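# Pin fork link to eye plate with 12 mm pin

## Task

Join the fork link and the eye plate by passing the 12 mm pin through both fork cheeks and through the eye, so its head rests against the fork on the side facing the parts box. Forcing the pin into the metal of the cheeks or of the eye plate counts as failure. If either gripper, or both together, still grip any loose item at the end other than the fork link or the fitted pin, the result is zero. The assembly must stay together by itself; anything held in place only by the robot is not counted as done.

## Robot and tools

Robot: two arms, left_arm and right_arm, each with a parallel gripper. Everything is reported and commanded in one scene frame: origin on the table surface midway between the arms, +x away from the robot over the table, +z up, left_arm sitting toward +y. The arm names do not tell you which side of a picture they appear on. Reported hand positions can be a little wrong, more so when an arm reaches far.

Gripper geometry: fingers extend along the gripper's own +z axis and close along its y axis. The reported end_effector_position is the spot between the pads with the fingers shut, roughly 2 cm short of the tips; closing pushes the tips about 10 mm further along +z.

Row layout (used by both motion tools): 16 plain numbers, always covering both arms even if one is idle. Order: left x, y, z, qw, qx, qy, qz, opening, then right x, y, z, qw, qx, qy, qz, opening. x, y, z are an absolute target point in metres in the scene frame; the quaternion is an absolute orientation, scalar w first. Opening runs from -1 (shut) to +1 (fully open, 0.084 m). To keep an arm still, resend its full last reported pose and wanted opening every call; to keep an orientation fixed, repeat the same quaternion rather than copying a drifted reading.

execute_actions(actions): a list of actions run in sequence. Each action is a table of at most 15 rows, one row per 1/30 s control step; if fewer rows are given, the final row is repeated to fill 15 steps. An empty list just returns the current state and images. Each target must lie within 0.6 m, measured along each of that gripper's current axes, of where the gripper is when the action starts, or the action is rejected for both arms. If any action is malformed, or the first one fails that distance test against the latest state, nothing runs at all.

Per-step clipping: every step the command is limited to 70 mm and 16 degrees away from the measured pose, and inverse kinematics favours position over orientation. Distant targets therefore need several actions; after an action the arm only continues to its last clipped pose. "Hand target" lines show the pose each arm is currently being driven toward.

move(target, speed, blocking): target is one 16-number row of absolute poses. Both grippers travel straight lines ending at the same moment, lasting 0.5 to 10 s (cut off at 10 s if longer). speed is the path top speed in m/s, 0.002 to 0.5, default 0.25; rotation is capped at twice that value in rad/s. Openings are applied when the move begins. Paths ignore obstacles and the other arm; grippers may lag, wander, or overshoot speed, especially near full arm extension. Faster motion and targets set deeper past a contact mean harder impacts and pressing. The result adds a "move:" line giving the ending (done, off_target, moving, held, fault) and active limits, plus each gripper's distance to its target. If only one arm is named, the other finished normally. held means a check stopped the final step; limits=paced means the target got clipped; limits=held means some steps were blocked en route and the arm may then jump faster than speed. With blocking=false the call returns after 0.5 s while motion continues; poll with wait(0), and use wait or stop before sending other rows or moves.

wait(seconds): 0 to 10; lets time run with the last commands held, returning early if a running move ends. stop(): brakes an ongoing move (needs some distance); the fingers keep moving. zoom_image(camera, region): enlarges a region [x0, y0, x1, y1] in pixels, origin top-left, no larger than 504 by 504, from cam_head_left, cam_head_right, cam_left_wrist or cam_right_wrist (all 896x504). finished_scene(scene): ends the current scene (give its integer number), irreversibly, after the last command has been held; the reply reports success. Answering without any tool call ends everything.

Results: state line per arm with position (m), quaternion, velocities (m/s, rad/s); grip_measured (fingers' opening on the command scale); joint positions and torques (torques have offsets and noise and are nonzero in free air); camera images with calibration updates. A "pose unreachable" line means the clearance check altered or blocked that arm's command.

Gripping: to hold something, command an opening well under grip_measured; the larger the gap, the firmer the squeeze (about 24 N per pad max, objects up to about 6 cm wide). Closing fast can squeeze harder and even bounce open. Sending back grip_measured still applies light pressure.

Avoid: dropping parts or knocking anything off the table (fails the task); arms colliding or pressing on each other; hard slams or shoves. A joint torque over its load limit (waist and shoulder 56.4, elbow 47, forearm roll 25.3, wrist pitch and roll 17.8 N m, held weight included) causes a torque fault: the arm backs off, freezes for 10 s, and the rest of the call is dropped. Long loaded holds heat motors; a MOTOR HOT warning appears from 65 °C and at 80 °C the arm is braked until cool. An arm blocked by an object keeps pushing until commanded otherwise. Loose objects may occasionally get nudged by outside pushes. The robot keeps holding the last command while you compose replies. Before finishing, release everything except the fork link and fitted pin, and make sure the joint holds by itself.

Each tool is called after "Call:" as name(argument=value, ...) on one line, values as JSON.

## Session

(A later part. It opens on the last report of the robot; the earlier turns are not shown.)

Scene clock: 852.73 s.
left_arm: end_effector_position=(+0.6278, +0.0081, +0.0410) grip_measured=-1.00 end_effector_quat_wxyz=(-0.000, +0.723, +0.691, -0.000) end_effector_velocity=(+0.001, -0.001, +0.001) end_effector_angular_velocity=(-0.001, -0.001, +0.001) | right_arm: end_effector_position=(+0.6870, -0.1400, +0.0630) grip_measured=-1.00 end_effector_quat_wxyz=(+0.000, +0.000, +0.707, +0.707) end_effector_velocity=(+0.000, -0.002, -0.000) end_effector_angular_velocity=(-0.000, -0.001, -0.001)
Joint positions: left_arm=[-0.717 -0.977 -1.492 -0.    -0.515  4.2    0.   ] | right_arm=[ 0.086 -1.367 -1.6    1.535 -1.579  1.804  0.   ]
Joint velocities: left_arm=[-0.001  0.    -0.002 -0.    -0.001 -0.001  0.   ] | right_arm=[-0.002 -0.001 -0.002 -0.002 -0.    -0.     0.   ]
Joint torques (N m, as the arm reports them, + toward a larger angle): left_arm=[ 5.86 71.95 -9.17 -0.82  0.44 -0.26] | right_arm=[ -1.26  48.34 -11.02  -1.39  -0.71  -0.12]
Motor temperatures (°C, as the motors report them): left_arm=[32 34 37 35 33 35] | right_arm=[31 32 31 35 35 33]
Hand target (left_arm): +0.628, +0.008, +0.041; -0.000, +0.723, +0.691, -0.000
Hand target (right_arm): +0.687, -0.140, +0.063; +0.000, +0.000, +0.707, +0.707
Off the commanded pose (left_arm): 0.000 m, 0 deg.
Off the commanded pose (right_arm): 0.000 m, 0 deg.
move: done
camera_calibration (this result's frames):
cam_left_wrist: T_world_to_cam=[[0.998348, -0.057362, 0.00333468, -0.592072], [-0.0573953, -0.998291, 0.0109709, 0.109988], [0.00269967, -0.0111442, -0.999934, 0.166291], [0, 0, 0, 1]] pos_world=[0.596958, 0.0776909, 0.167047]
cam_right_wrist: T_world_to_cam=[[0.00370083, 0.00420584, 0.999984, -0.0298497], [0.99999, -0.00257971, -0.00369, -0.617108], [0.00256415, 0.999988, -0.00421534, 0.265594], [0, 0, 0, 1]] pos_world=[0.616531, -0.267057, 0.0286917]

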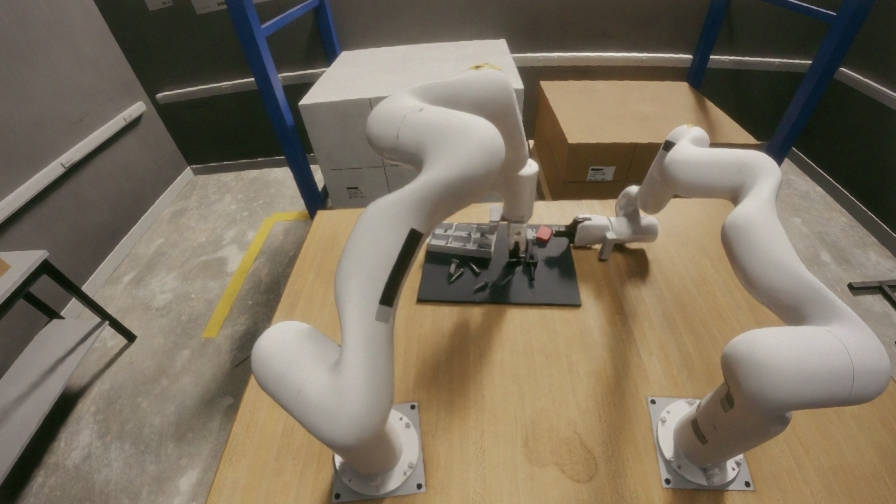

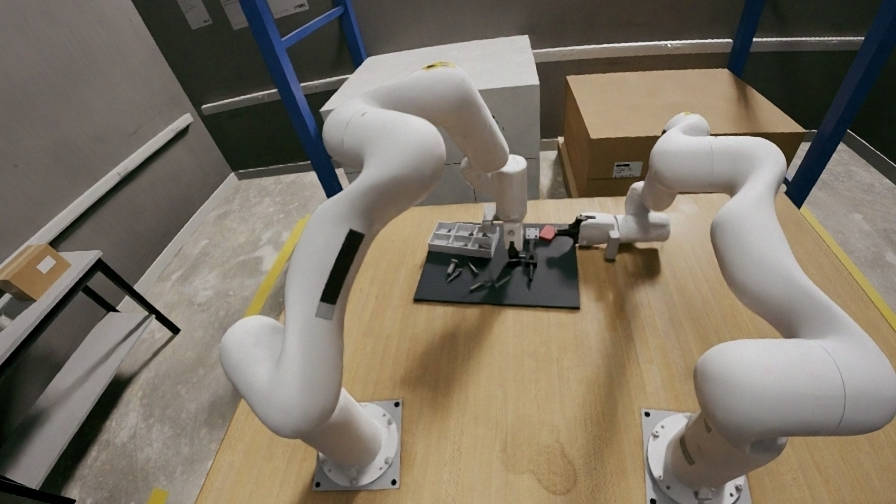

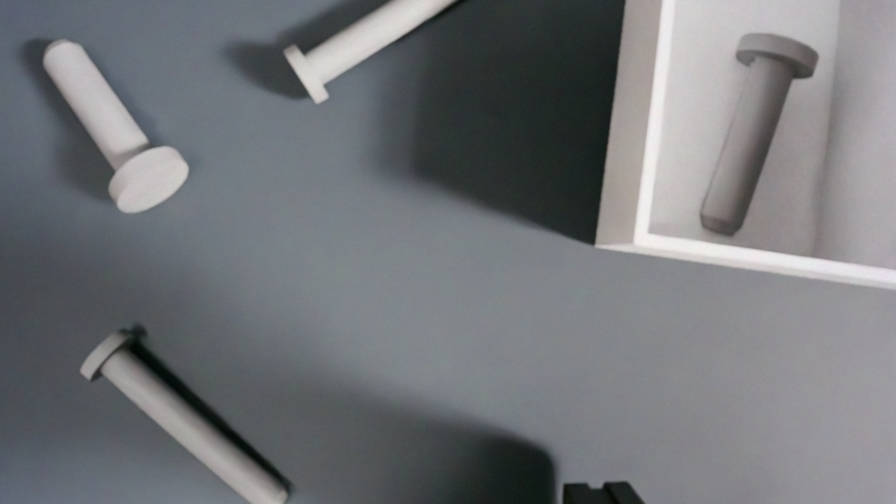

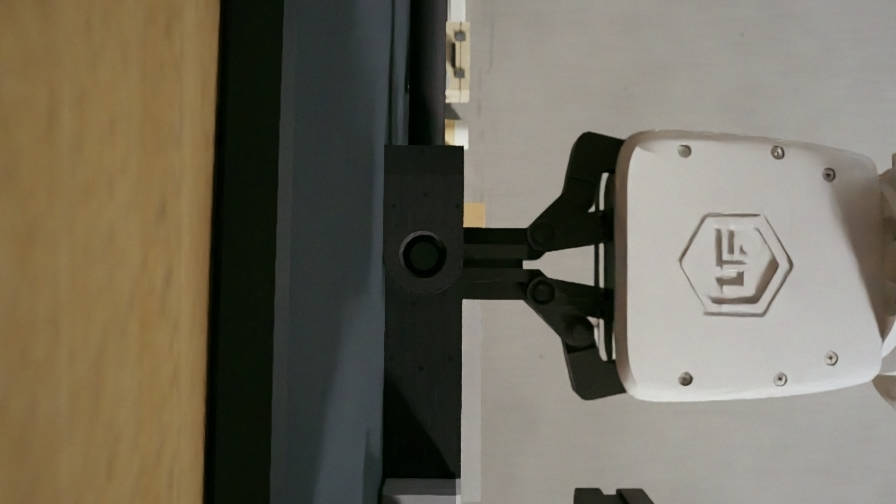

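Call:
move(target=[0.6275,0.002,0.041,0,0.723,0.691,0,-1,0.687,-0.14,0.063,0,0,0.707,0.707,-1], speed=0.004)

Scene clock: 855.50 s.
left_arm: end_effector_position=(+0.6275, +0.0021, +0.0410) grip_measured=-1.00 end_effector_quat_wxyz=(+0.000, +0.723, +0.691, -0.000) end_effector_velocity=(-0.000, -0.001, -0.000) end_effector_angular_velocity=(-0.001, -0.000, -0.000) | right_arm: end_effector_position=(+0.6870, -0.1400, +0.0630) grip_measured=-1.00 end_effector_quat_wxyz=(-0.000, +0.000, +0.707, +0.707) end_effector_velocity=(+0.001, +0.000, +0.001) end_effector_angular_velocity=(+0.000, -0.002, -0.001)
Joint positions: left_arm=[-0.725 -0.982 -1.503 -0.    -0.521  4.192  0.   ] | right_arm=[ 0.086 -1.367 -1.6    1.535 -1.579  1.804  0.   ]
Joint velocities: left_arm=[-0.001 -0.001 -0.001 -0.001 -0.    -0.001  0.   ] | right_arm=[ 0.     0.    -0.001  0.001 -0.    -0.     0.   ]
Joint torques (N m, as the arm reports them, + toward a larger angle): left_arm=[ 7.24 72.15 -9.83 -0.05  0.41 -0.32] | right_arm=[ -1.02  47.5  -10.38  -0.76  -0.76  -0.22]
Motor temperatures (°C, as the motors report them): left_arm=[32 34 37 35 33 35] | right_arm=[31 32 31 35 35 33]
Hand target (left_arm): +0.628, +0.002, +0.041; -0.000, +0.723, +0.691, -0.000
Hand target (right_arm): +0.687, -0.140, +0.063; +0.000, -0.000, +0.707, +0.707
Off the commanded pose (left_arm): 0.000 m, 0 deg.
Off the commanded pose (right_arm): 0.000 m, 0 deg.
move: done
camera_calibration (this result's frames):
cam_left_wrist: T_world_to_cam=[[0.998348, -0.0573527, 0.0033507, -0.592096], [-0.0573863, -0.998292, 0.0109611, 0.103959], [0.00271632, -0.0111353, -0.999934, 0.166207], [0, 0, 0, 1]] pos_world=[0.596632, 0.0716743, 0.16704]
cam_right_wrist: T_world_to_cam=[[0.00370091, 0.00420582, 0.999984, -0.0298497], [0.99999, -0.00257933, -0.00369008, -0.617107], [0.00256376, 0.999988, -0.00421532, 0.265594], [0, 0, 0, 1]] pos_world=[0.616531, -0.267057, 0.0286917]

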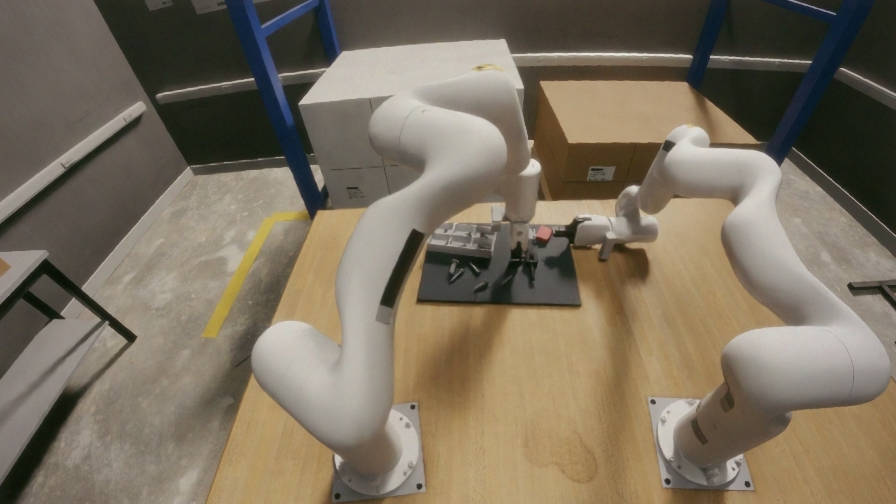

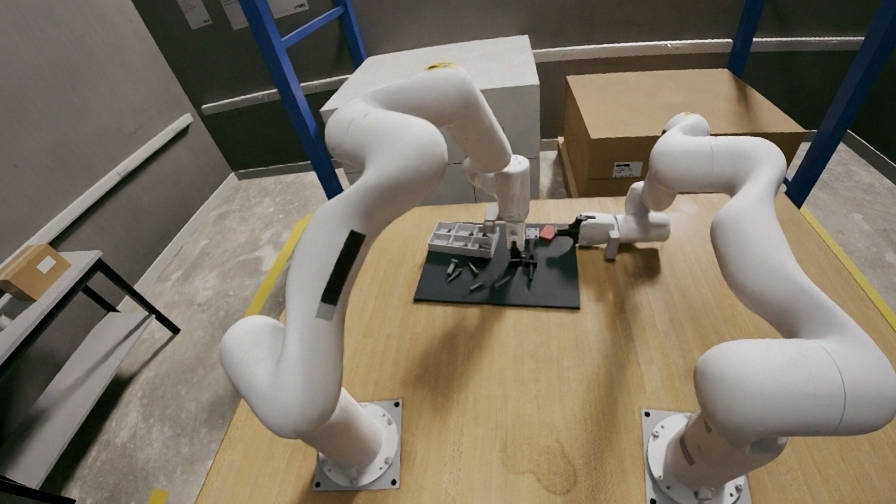

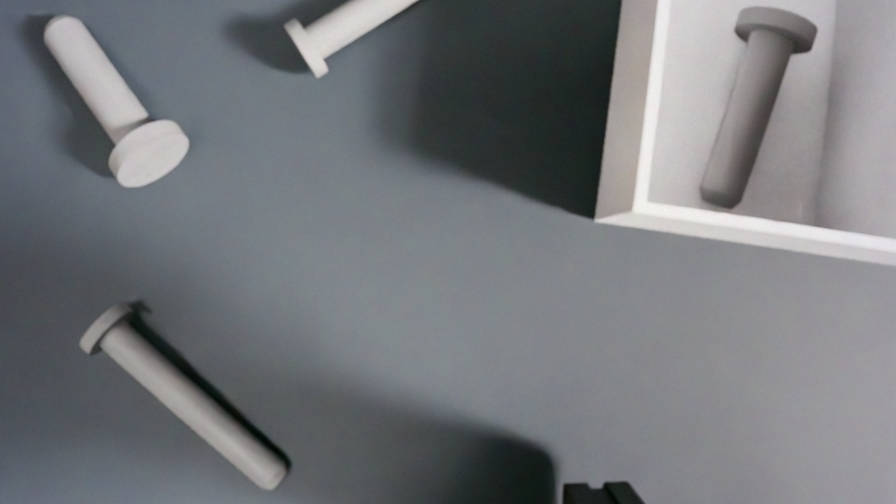

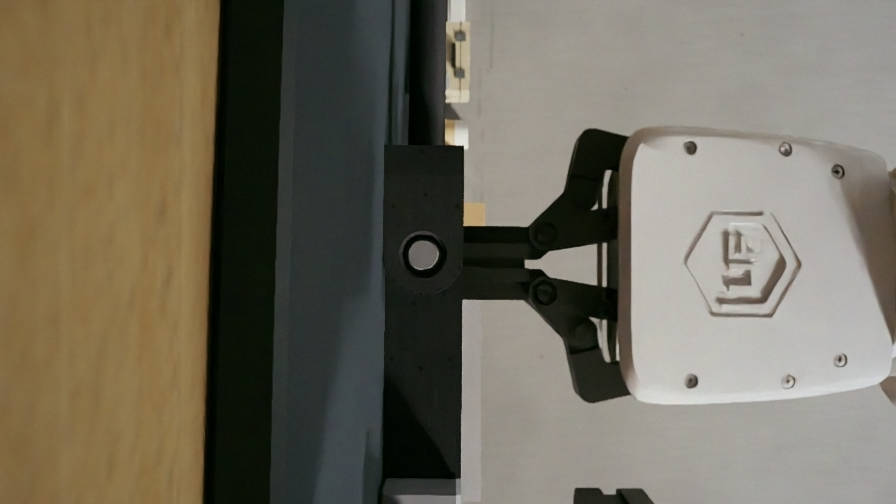

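Call:
move(target=[0.6273,-0.003,0.041,0,0.723,0.691,0,-1,0.687,-0.14,0.063,0,0,0.707,0.707,-1], speed=0.004)

Call:
move(target=[0.627,-0.008,0.041,0,0.723,0.691,0,-1,0.687,-0.14,0.063,0,0,0.707,0.707,-1], speed=0.004)

Scene clock: 860.00 s.
left_arm: end_effector_position=(+0.6273, -0.0029, +0.0410) grip_measured=-1.00 end_effector_quat_wxyz=(+0.000, +0.723, +0.691, -0.000) end_effector_velocity=(+0.000, -0.001, +0.001) end_effector_angular_velocity=(-0.000, -0.001, -0.000) | right_arm: end_effector_position=(+0.6870, -0.1400, +0.0630) grip_measured=-1.00 end_effector_quat_wxyz=(+0.000, -0.000, +0.707, +0.707) end_effector_velocity=(-0.000, -0.000, -0.001) end_effector_angular_velocity=(+0.000, +0.001, -0.000)
Joint positions: left_arm=[-0.732 -0.988 -1.513 -0.    -0.525  4.185  0.   ] | right_arm=[ 0.086 -1.367 -1.6    1.535 -1.579  1.804  0.   ]
Joint velocities: left_arm=[-0.001  0.    -0.002  0.    -0.001 -0.001  0.   ] | right_arm=[-0.    -0.     0.001  0.    -0.    -0.     0.   ]
Joint torques (N m, as the arm reports them, + toward a larger angle): left_arm=[ 6.74 72.84 -9.97 -0.65  0.33 -0.19] | right_arm=[ -0.9   46.67 -10.19  -1.41  -0.93   0.08]
Motor temperatures (°C, as the motors report them): left_arm=[32 34 37 35 33 35] | right_arm=[31 32 31 35 35 33]
Hand target (left_arm): +0.627, -0.003, +0.041; -0.000, +0.723, +0.691, -0.000
Hand target (right_arm): +0.687, -0.140, +0.063; -0.000, +0.000, +0.707, +0.707
Off the commanded pose (left_arm): 0.000 m, 0 deg.
Off the commanded pose (right_arm): 0.000 m, 0 deg.
move: done
camera_calibration (this result's frames):
cam_left_wrist: T_world_to_cam=[[0.998348, -0.0573523, 0.00335303, -0.592179], [-0.0573858, -0.998292, 0.0109598, 0.098957], [0.00271873, -0.0111341, -0.999934, 0.16615], [0, 0, 0, 1]] pos_world=[0.596428, 0.066675, 0.16704]
cam_right_wrist: T_world_to_cam=[[0.0037007, 0.00420589, 0.999984, -0.0298496], [0.99999, -0.00257933, -0.00368987, -0.617107], [0.00256377, 0.999988, -0.0042154, 0.265594], [0, 0, 0, 1]] pos_world=[0.616531, -0.267057, 0.0286916]

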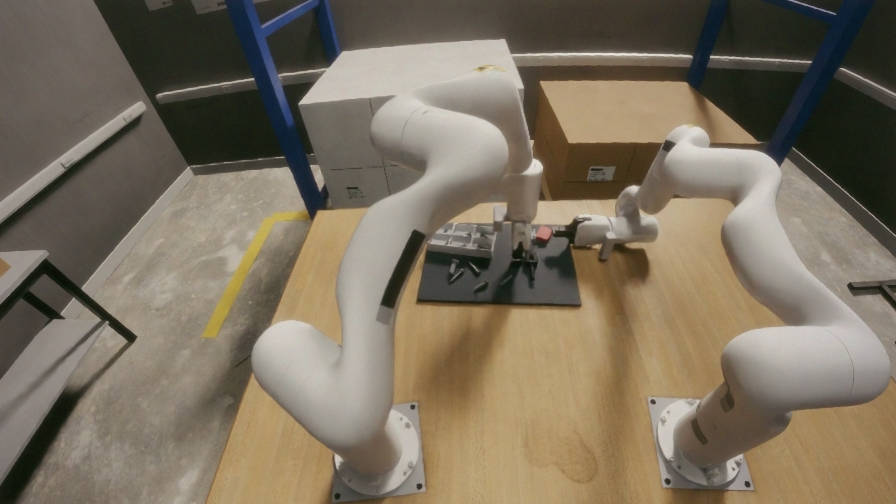

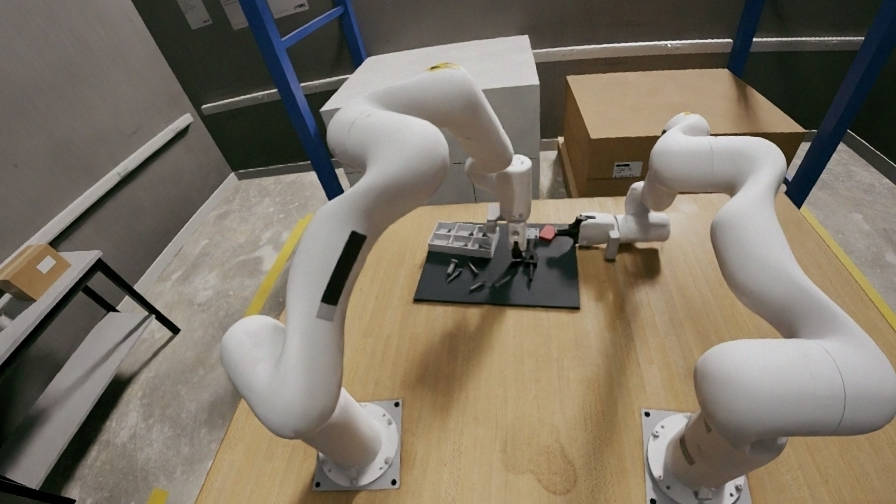

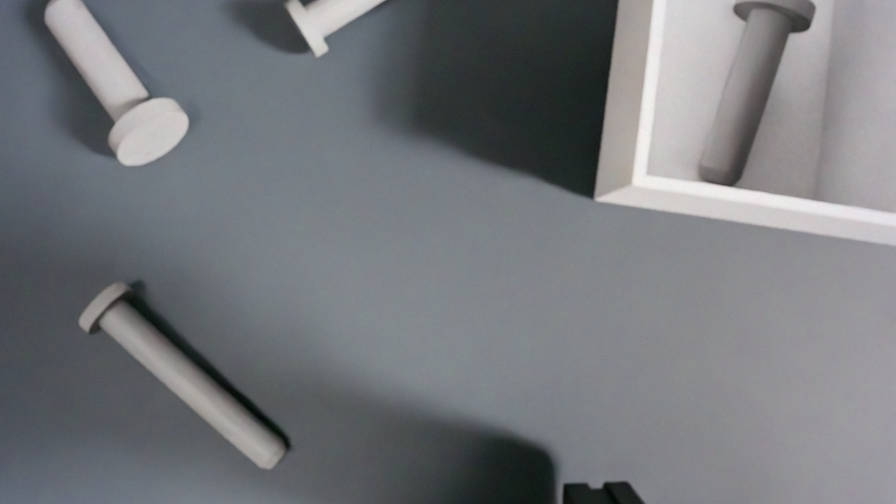

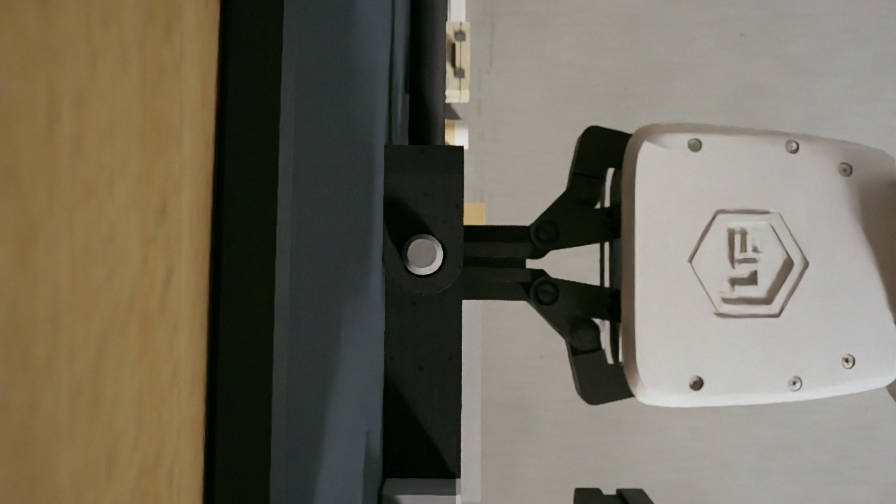

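Scene clock: 861.50 s.
left_arm: end_effector_position=(+0.6270, -0.0079, +0.0410) grip_measured=-1.00 end_effector_quat_wxyz=(-0.000, +0.723, +0.691, -0.000) end_effector_velocity=(+0.000, -0.001, +0.001) end_effector_angular_velocity=(-0.001, -0.001, +0.000) | right_arm: end_effector_position=(+0.6870, -0.1400, +0.0630) grip_measured=-1.00 end_effector_quat_wxyz=(+0.000, -0.000, +0.707, +0.707) end_effector_velocity=(+0.001, -0.000, +0.001) end_effector_angular_velocity=(+0.000, -0.002, -0.001)
Joint positions: left_arm=[-0.738 -0.993 -1.523 -0.    -0.53   4.179  0.   ] | right_arm=[ 0.086 -1.367 -1.6    1.535 -1.579  1.804  0.   ]
Joint velocities: left_arm=[-0.001  0.    -0.001 -0.001 -0.001 -0.001  0.   ] | right_arm=[-0.     0.001 -0.001  0.001 -0.    -0.     0.   ]
Joint torques (N m, as the arm reports them, + toward a larger angle): left_arm=[ 5.84 73.4  -9.93 -0.23  0.41 -0.21] | right_arm=[-1.19 45.41 -9.56 -1.61 -0.79 -0.1 ]
Motor temperatures (°C, as the motors report them): left_arm=[32 34 37 35 33 35] | right_arm=[31 32 31 35 35 33]
Hand target (left_arm): +0.627, -0.008, +0.041; -0.000, +0.723, +0.691, -0.000
Hand target (right_arm): +0.687, -0.140, +0.063; +0.000, +0.000, +0.707, +0.707
Off the commanded pose (left_arm): 0.000 m, 0 deg.
Off the commanded pose (right_arm): 0.000 m, 0 deg.
move: done
camera_calibration (this result's frames):
cam_left_wrist: T_world_to_cam=[[0.998348, -0.0573523, 0.0033502, -0.592167], [-0.0573858, -0.998292, 0.010958, 0.0939478], [0.00271601, -0.0111321, -0.999934, 0.166097], [0, 0, 0, 1]] pos_world=[0.596129, 0.0616742, 0.16704]
cam_right_wrist: T_world_to_cam=[[0.00370048, 0.00420588, 0.999984, -0.0298494], [0.99999, -0.00257945, -0.00368965, -0.617107], [0.00256389, 0.999988, -0.00421538, 0.265594], [0, 0, 0, 1]] pos_world=[0.616531, -0.267057, 0.0286916]

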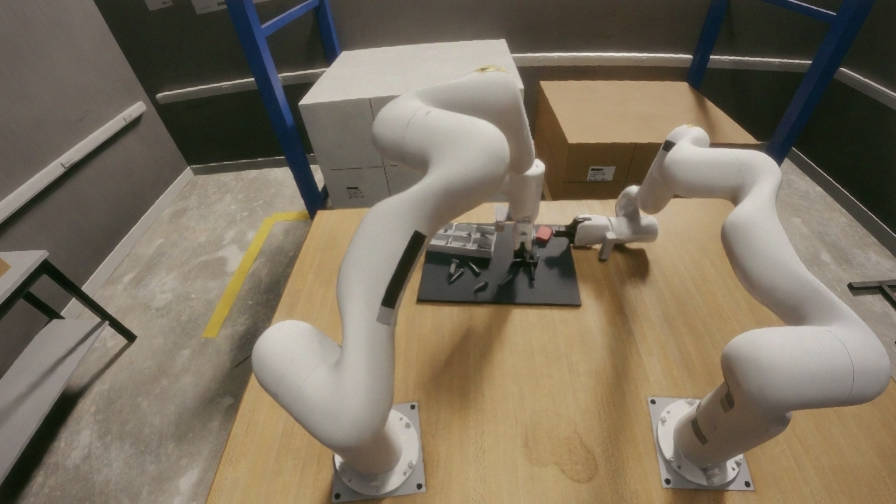

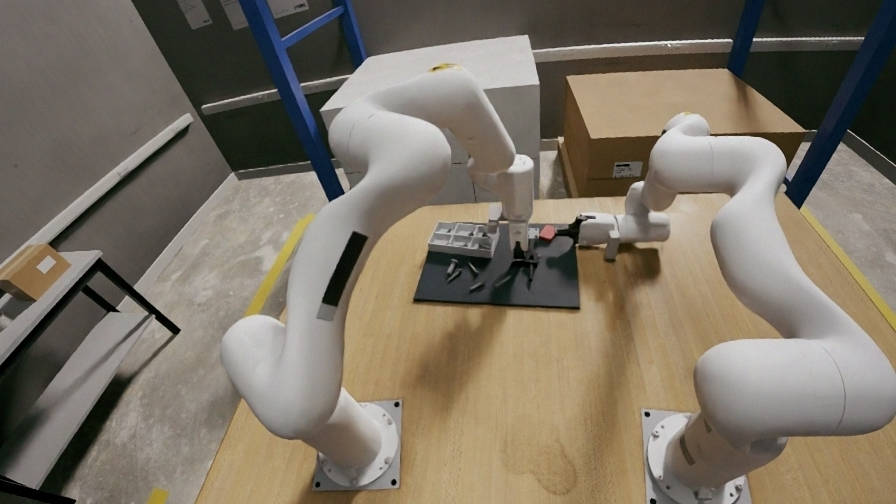

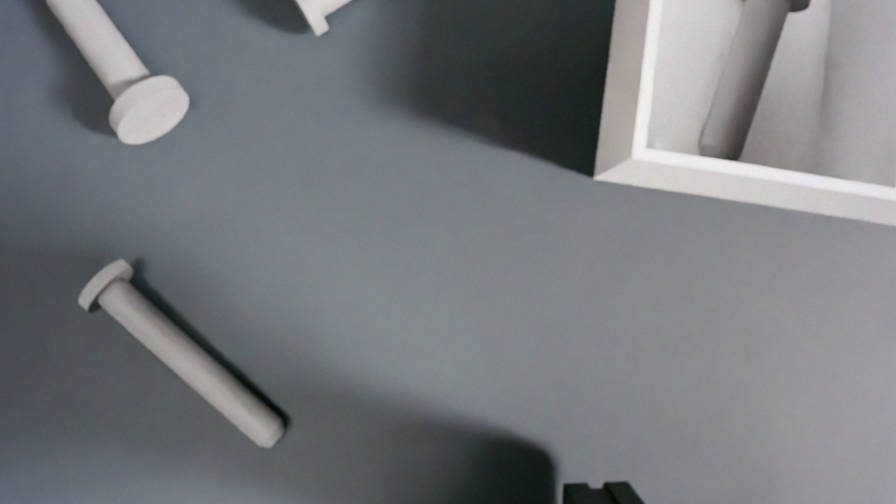

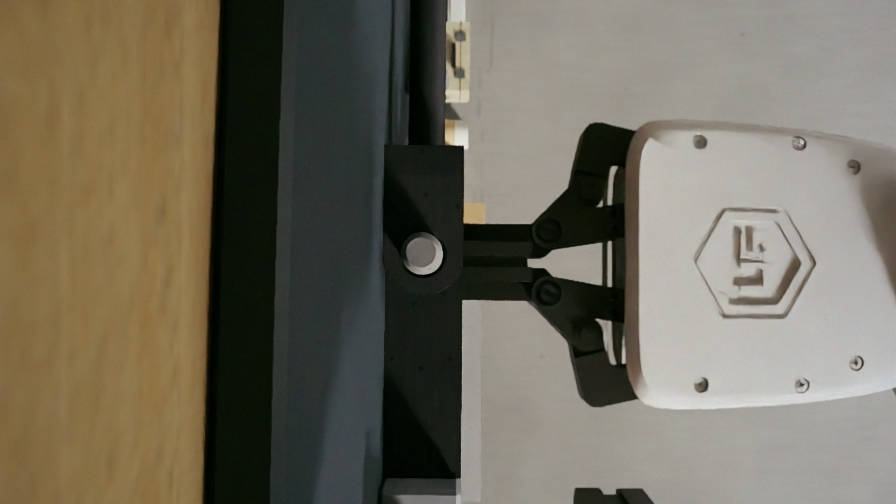

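Call:
move(target=[0.6268,-0.013,0.041,0,0.723,0.691,0,-1,0.687,-0.14,0.063,0,0,0.707,0.707,-1], speed=0.004)

Scene clock: 864.27 s.
left_arm: end_effector_position=(+0.6270, -0.0107, +0.0407) grip_measured=-1.00 end_effector_quat_wxyz=(-0.002, +0.722, +0.692, -0.000) end_effector_velocity=(-0.000, +0.000, -0.001) end_effector_angular_velocity=(+0.002, +0.003, +0.001) | right_arm: end_effector_position=(+0.6870, -0.1400, +0.0630) grip_measured=-1.00 end_effector_quat_wxyz=(+0.000, -0.000, +0.707, +0.707) end_effector_velocity=(+0.000, -0.001, -0.000) end_effector_angular_velocity=(-0.000, +0.001, -0.001)
Joint positions: left_arm=[-0.742 -0.998 -1.532  0.001 -0.538  4.172  0.   ] | right_arm=[ 0.086 -1.367 -1.6    1.535 -1.579  1.804  0.   ]
Joint velocities: left_arm=[ 0.    -0.003 -0.003  0.001 -0.004 -0.001  0.   ] | right_arm=[-0.002 -0.001 -0.    -0.001 -0.    -0.     0.   ]
Joint torques (N m, as the arm reports them, + toward a larger angle): left_arm=[-26.62  71.42 -16.19  -6.5    4.34  -0.38] | right_arm=[  0.34  46.19 -10.18  -1.03  -0.76  -0.21]
Motor temperatures (°C, as the motors report them): left_arm=[32 34 37 35 33 35] | right_arm=[31 32 31 35 35 33]
Hand target (left_arm): +0.627, -0.013, +0.041; -0.000, +0.723, +0.691, -0.000
Hand target (right_arm): +0.687, -0.140, +0.063; -0.000, +0.000, +0.707, +0.707
Off the commanded pose (left_arm): 0.002 m, 0 deg.
Off the commanded pose (right_arm): 0.000 m, 0 deg.
move: done
camera_calibration (this result's frames):
cam_left_wrist: T_world_to_cam=[[0.99846, -0.0554651, 0.00076448, -0.592302], [-0.0554697, -0.998421, 0.00890961, 0.0900568], [0.000269101, -0.0089383, -0.99996, 0.16731], [0, 0, 0, 1]] pos_world=[0.59634, 0.058558, 0.166953]
cam_right_wrist: T_world_to_cam=[[0.00370062, 0.00420579, 0.999984, -0.0298496], [0.99999, -0.00257945, -0.00368979, -0.617107], [0.00256389, 0.999988, -0.00421529, 0.265594], [0, 0, 0, 1]] pos_world=[0.616531, -0.267057, 0.0286917]

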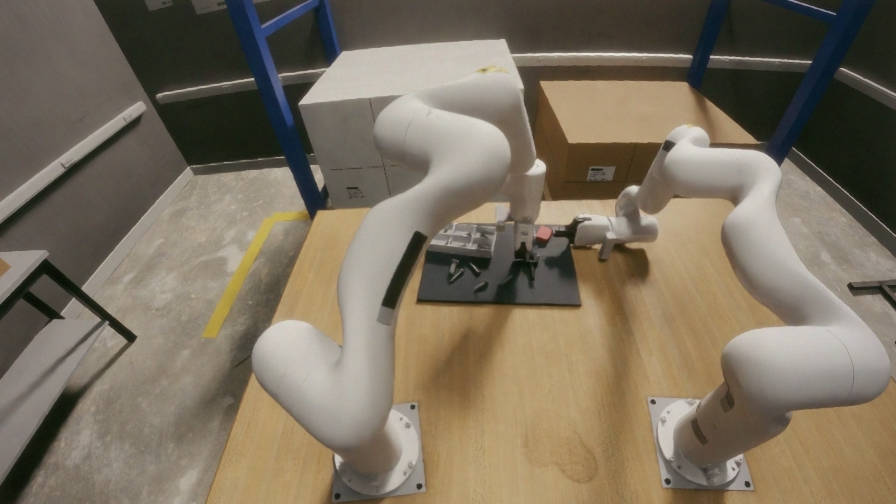

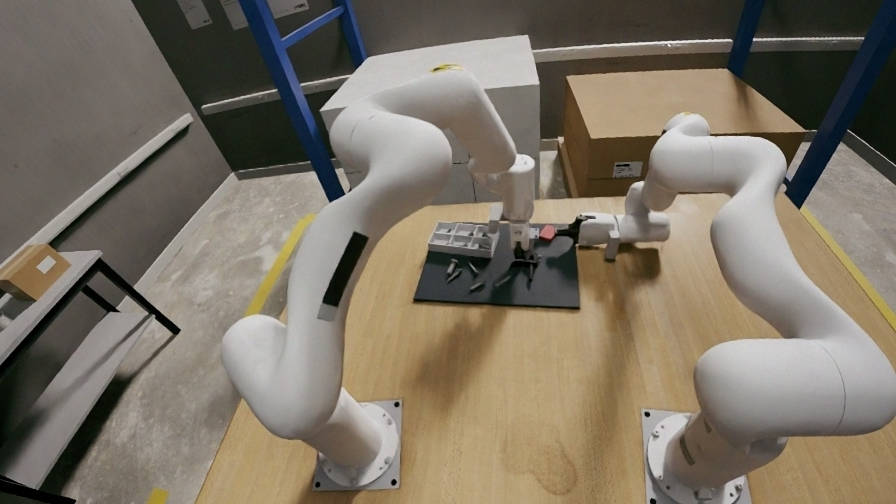

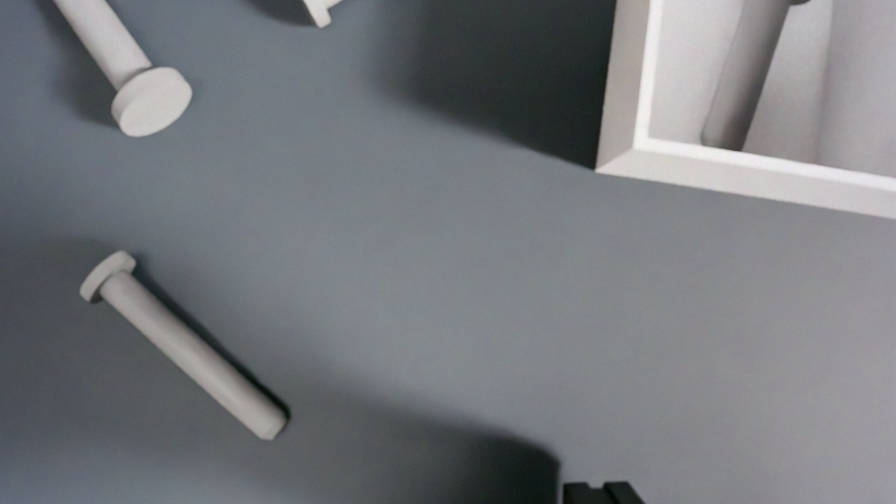

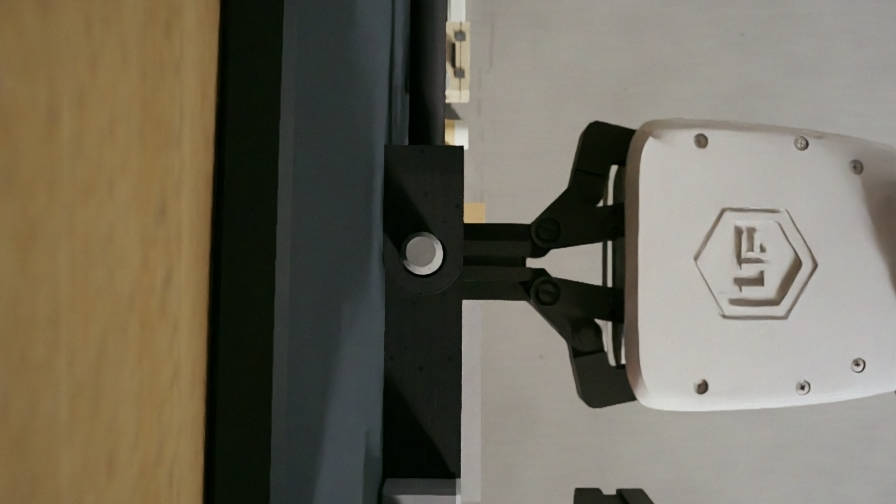

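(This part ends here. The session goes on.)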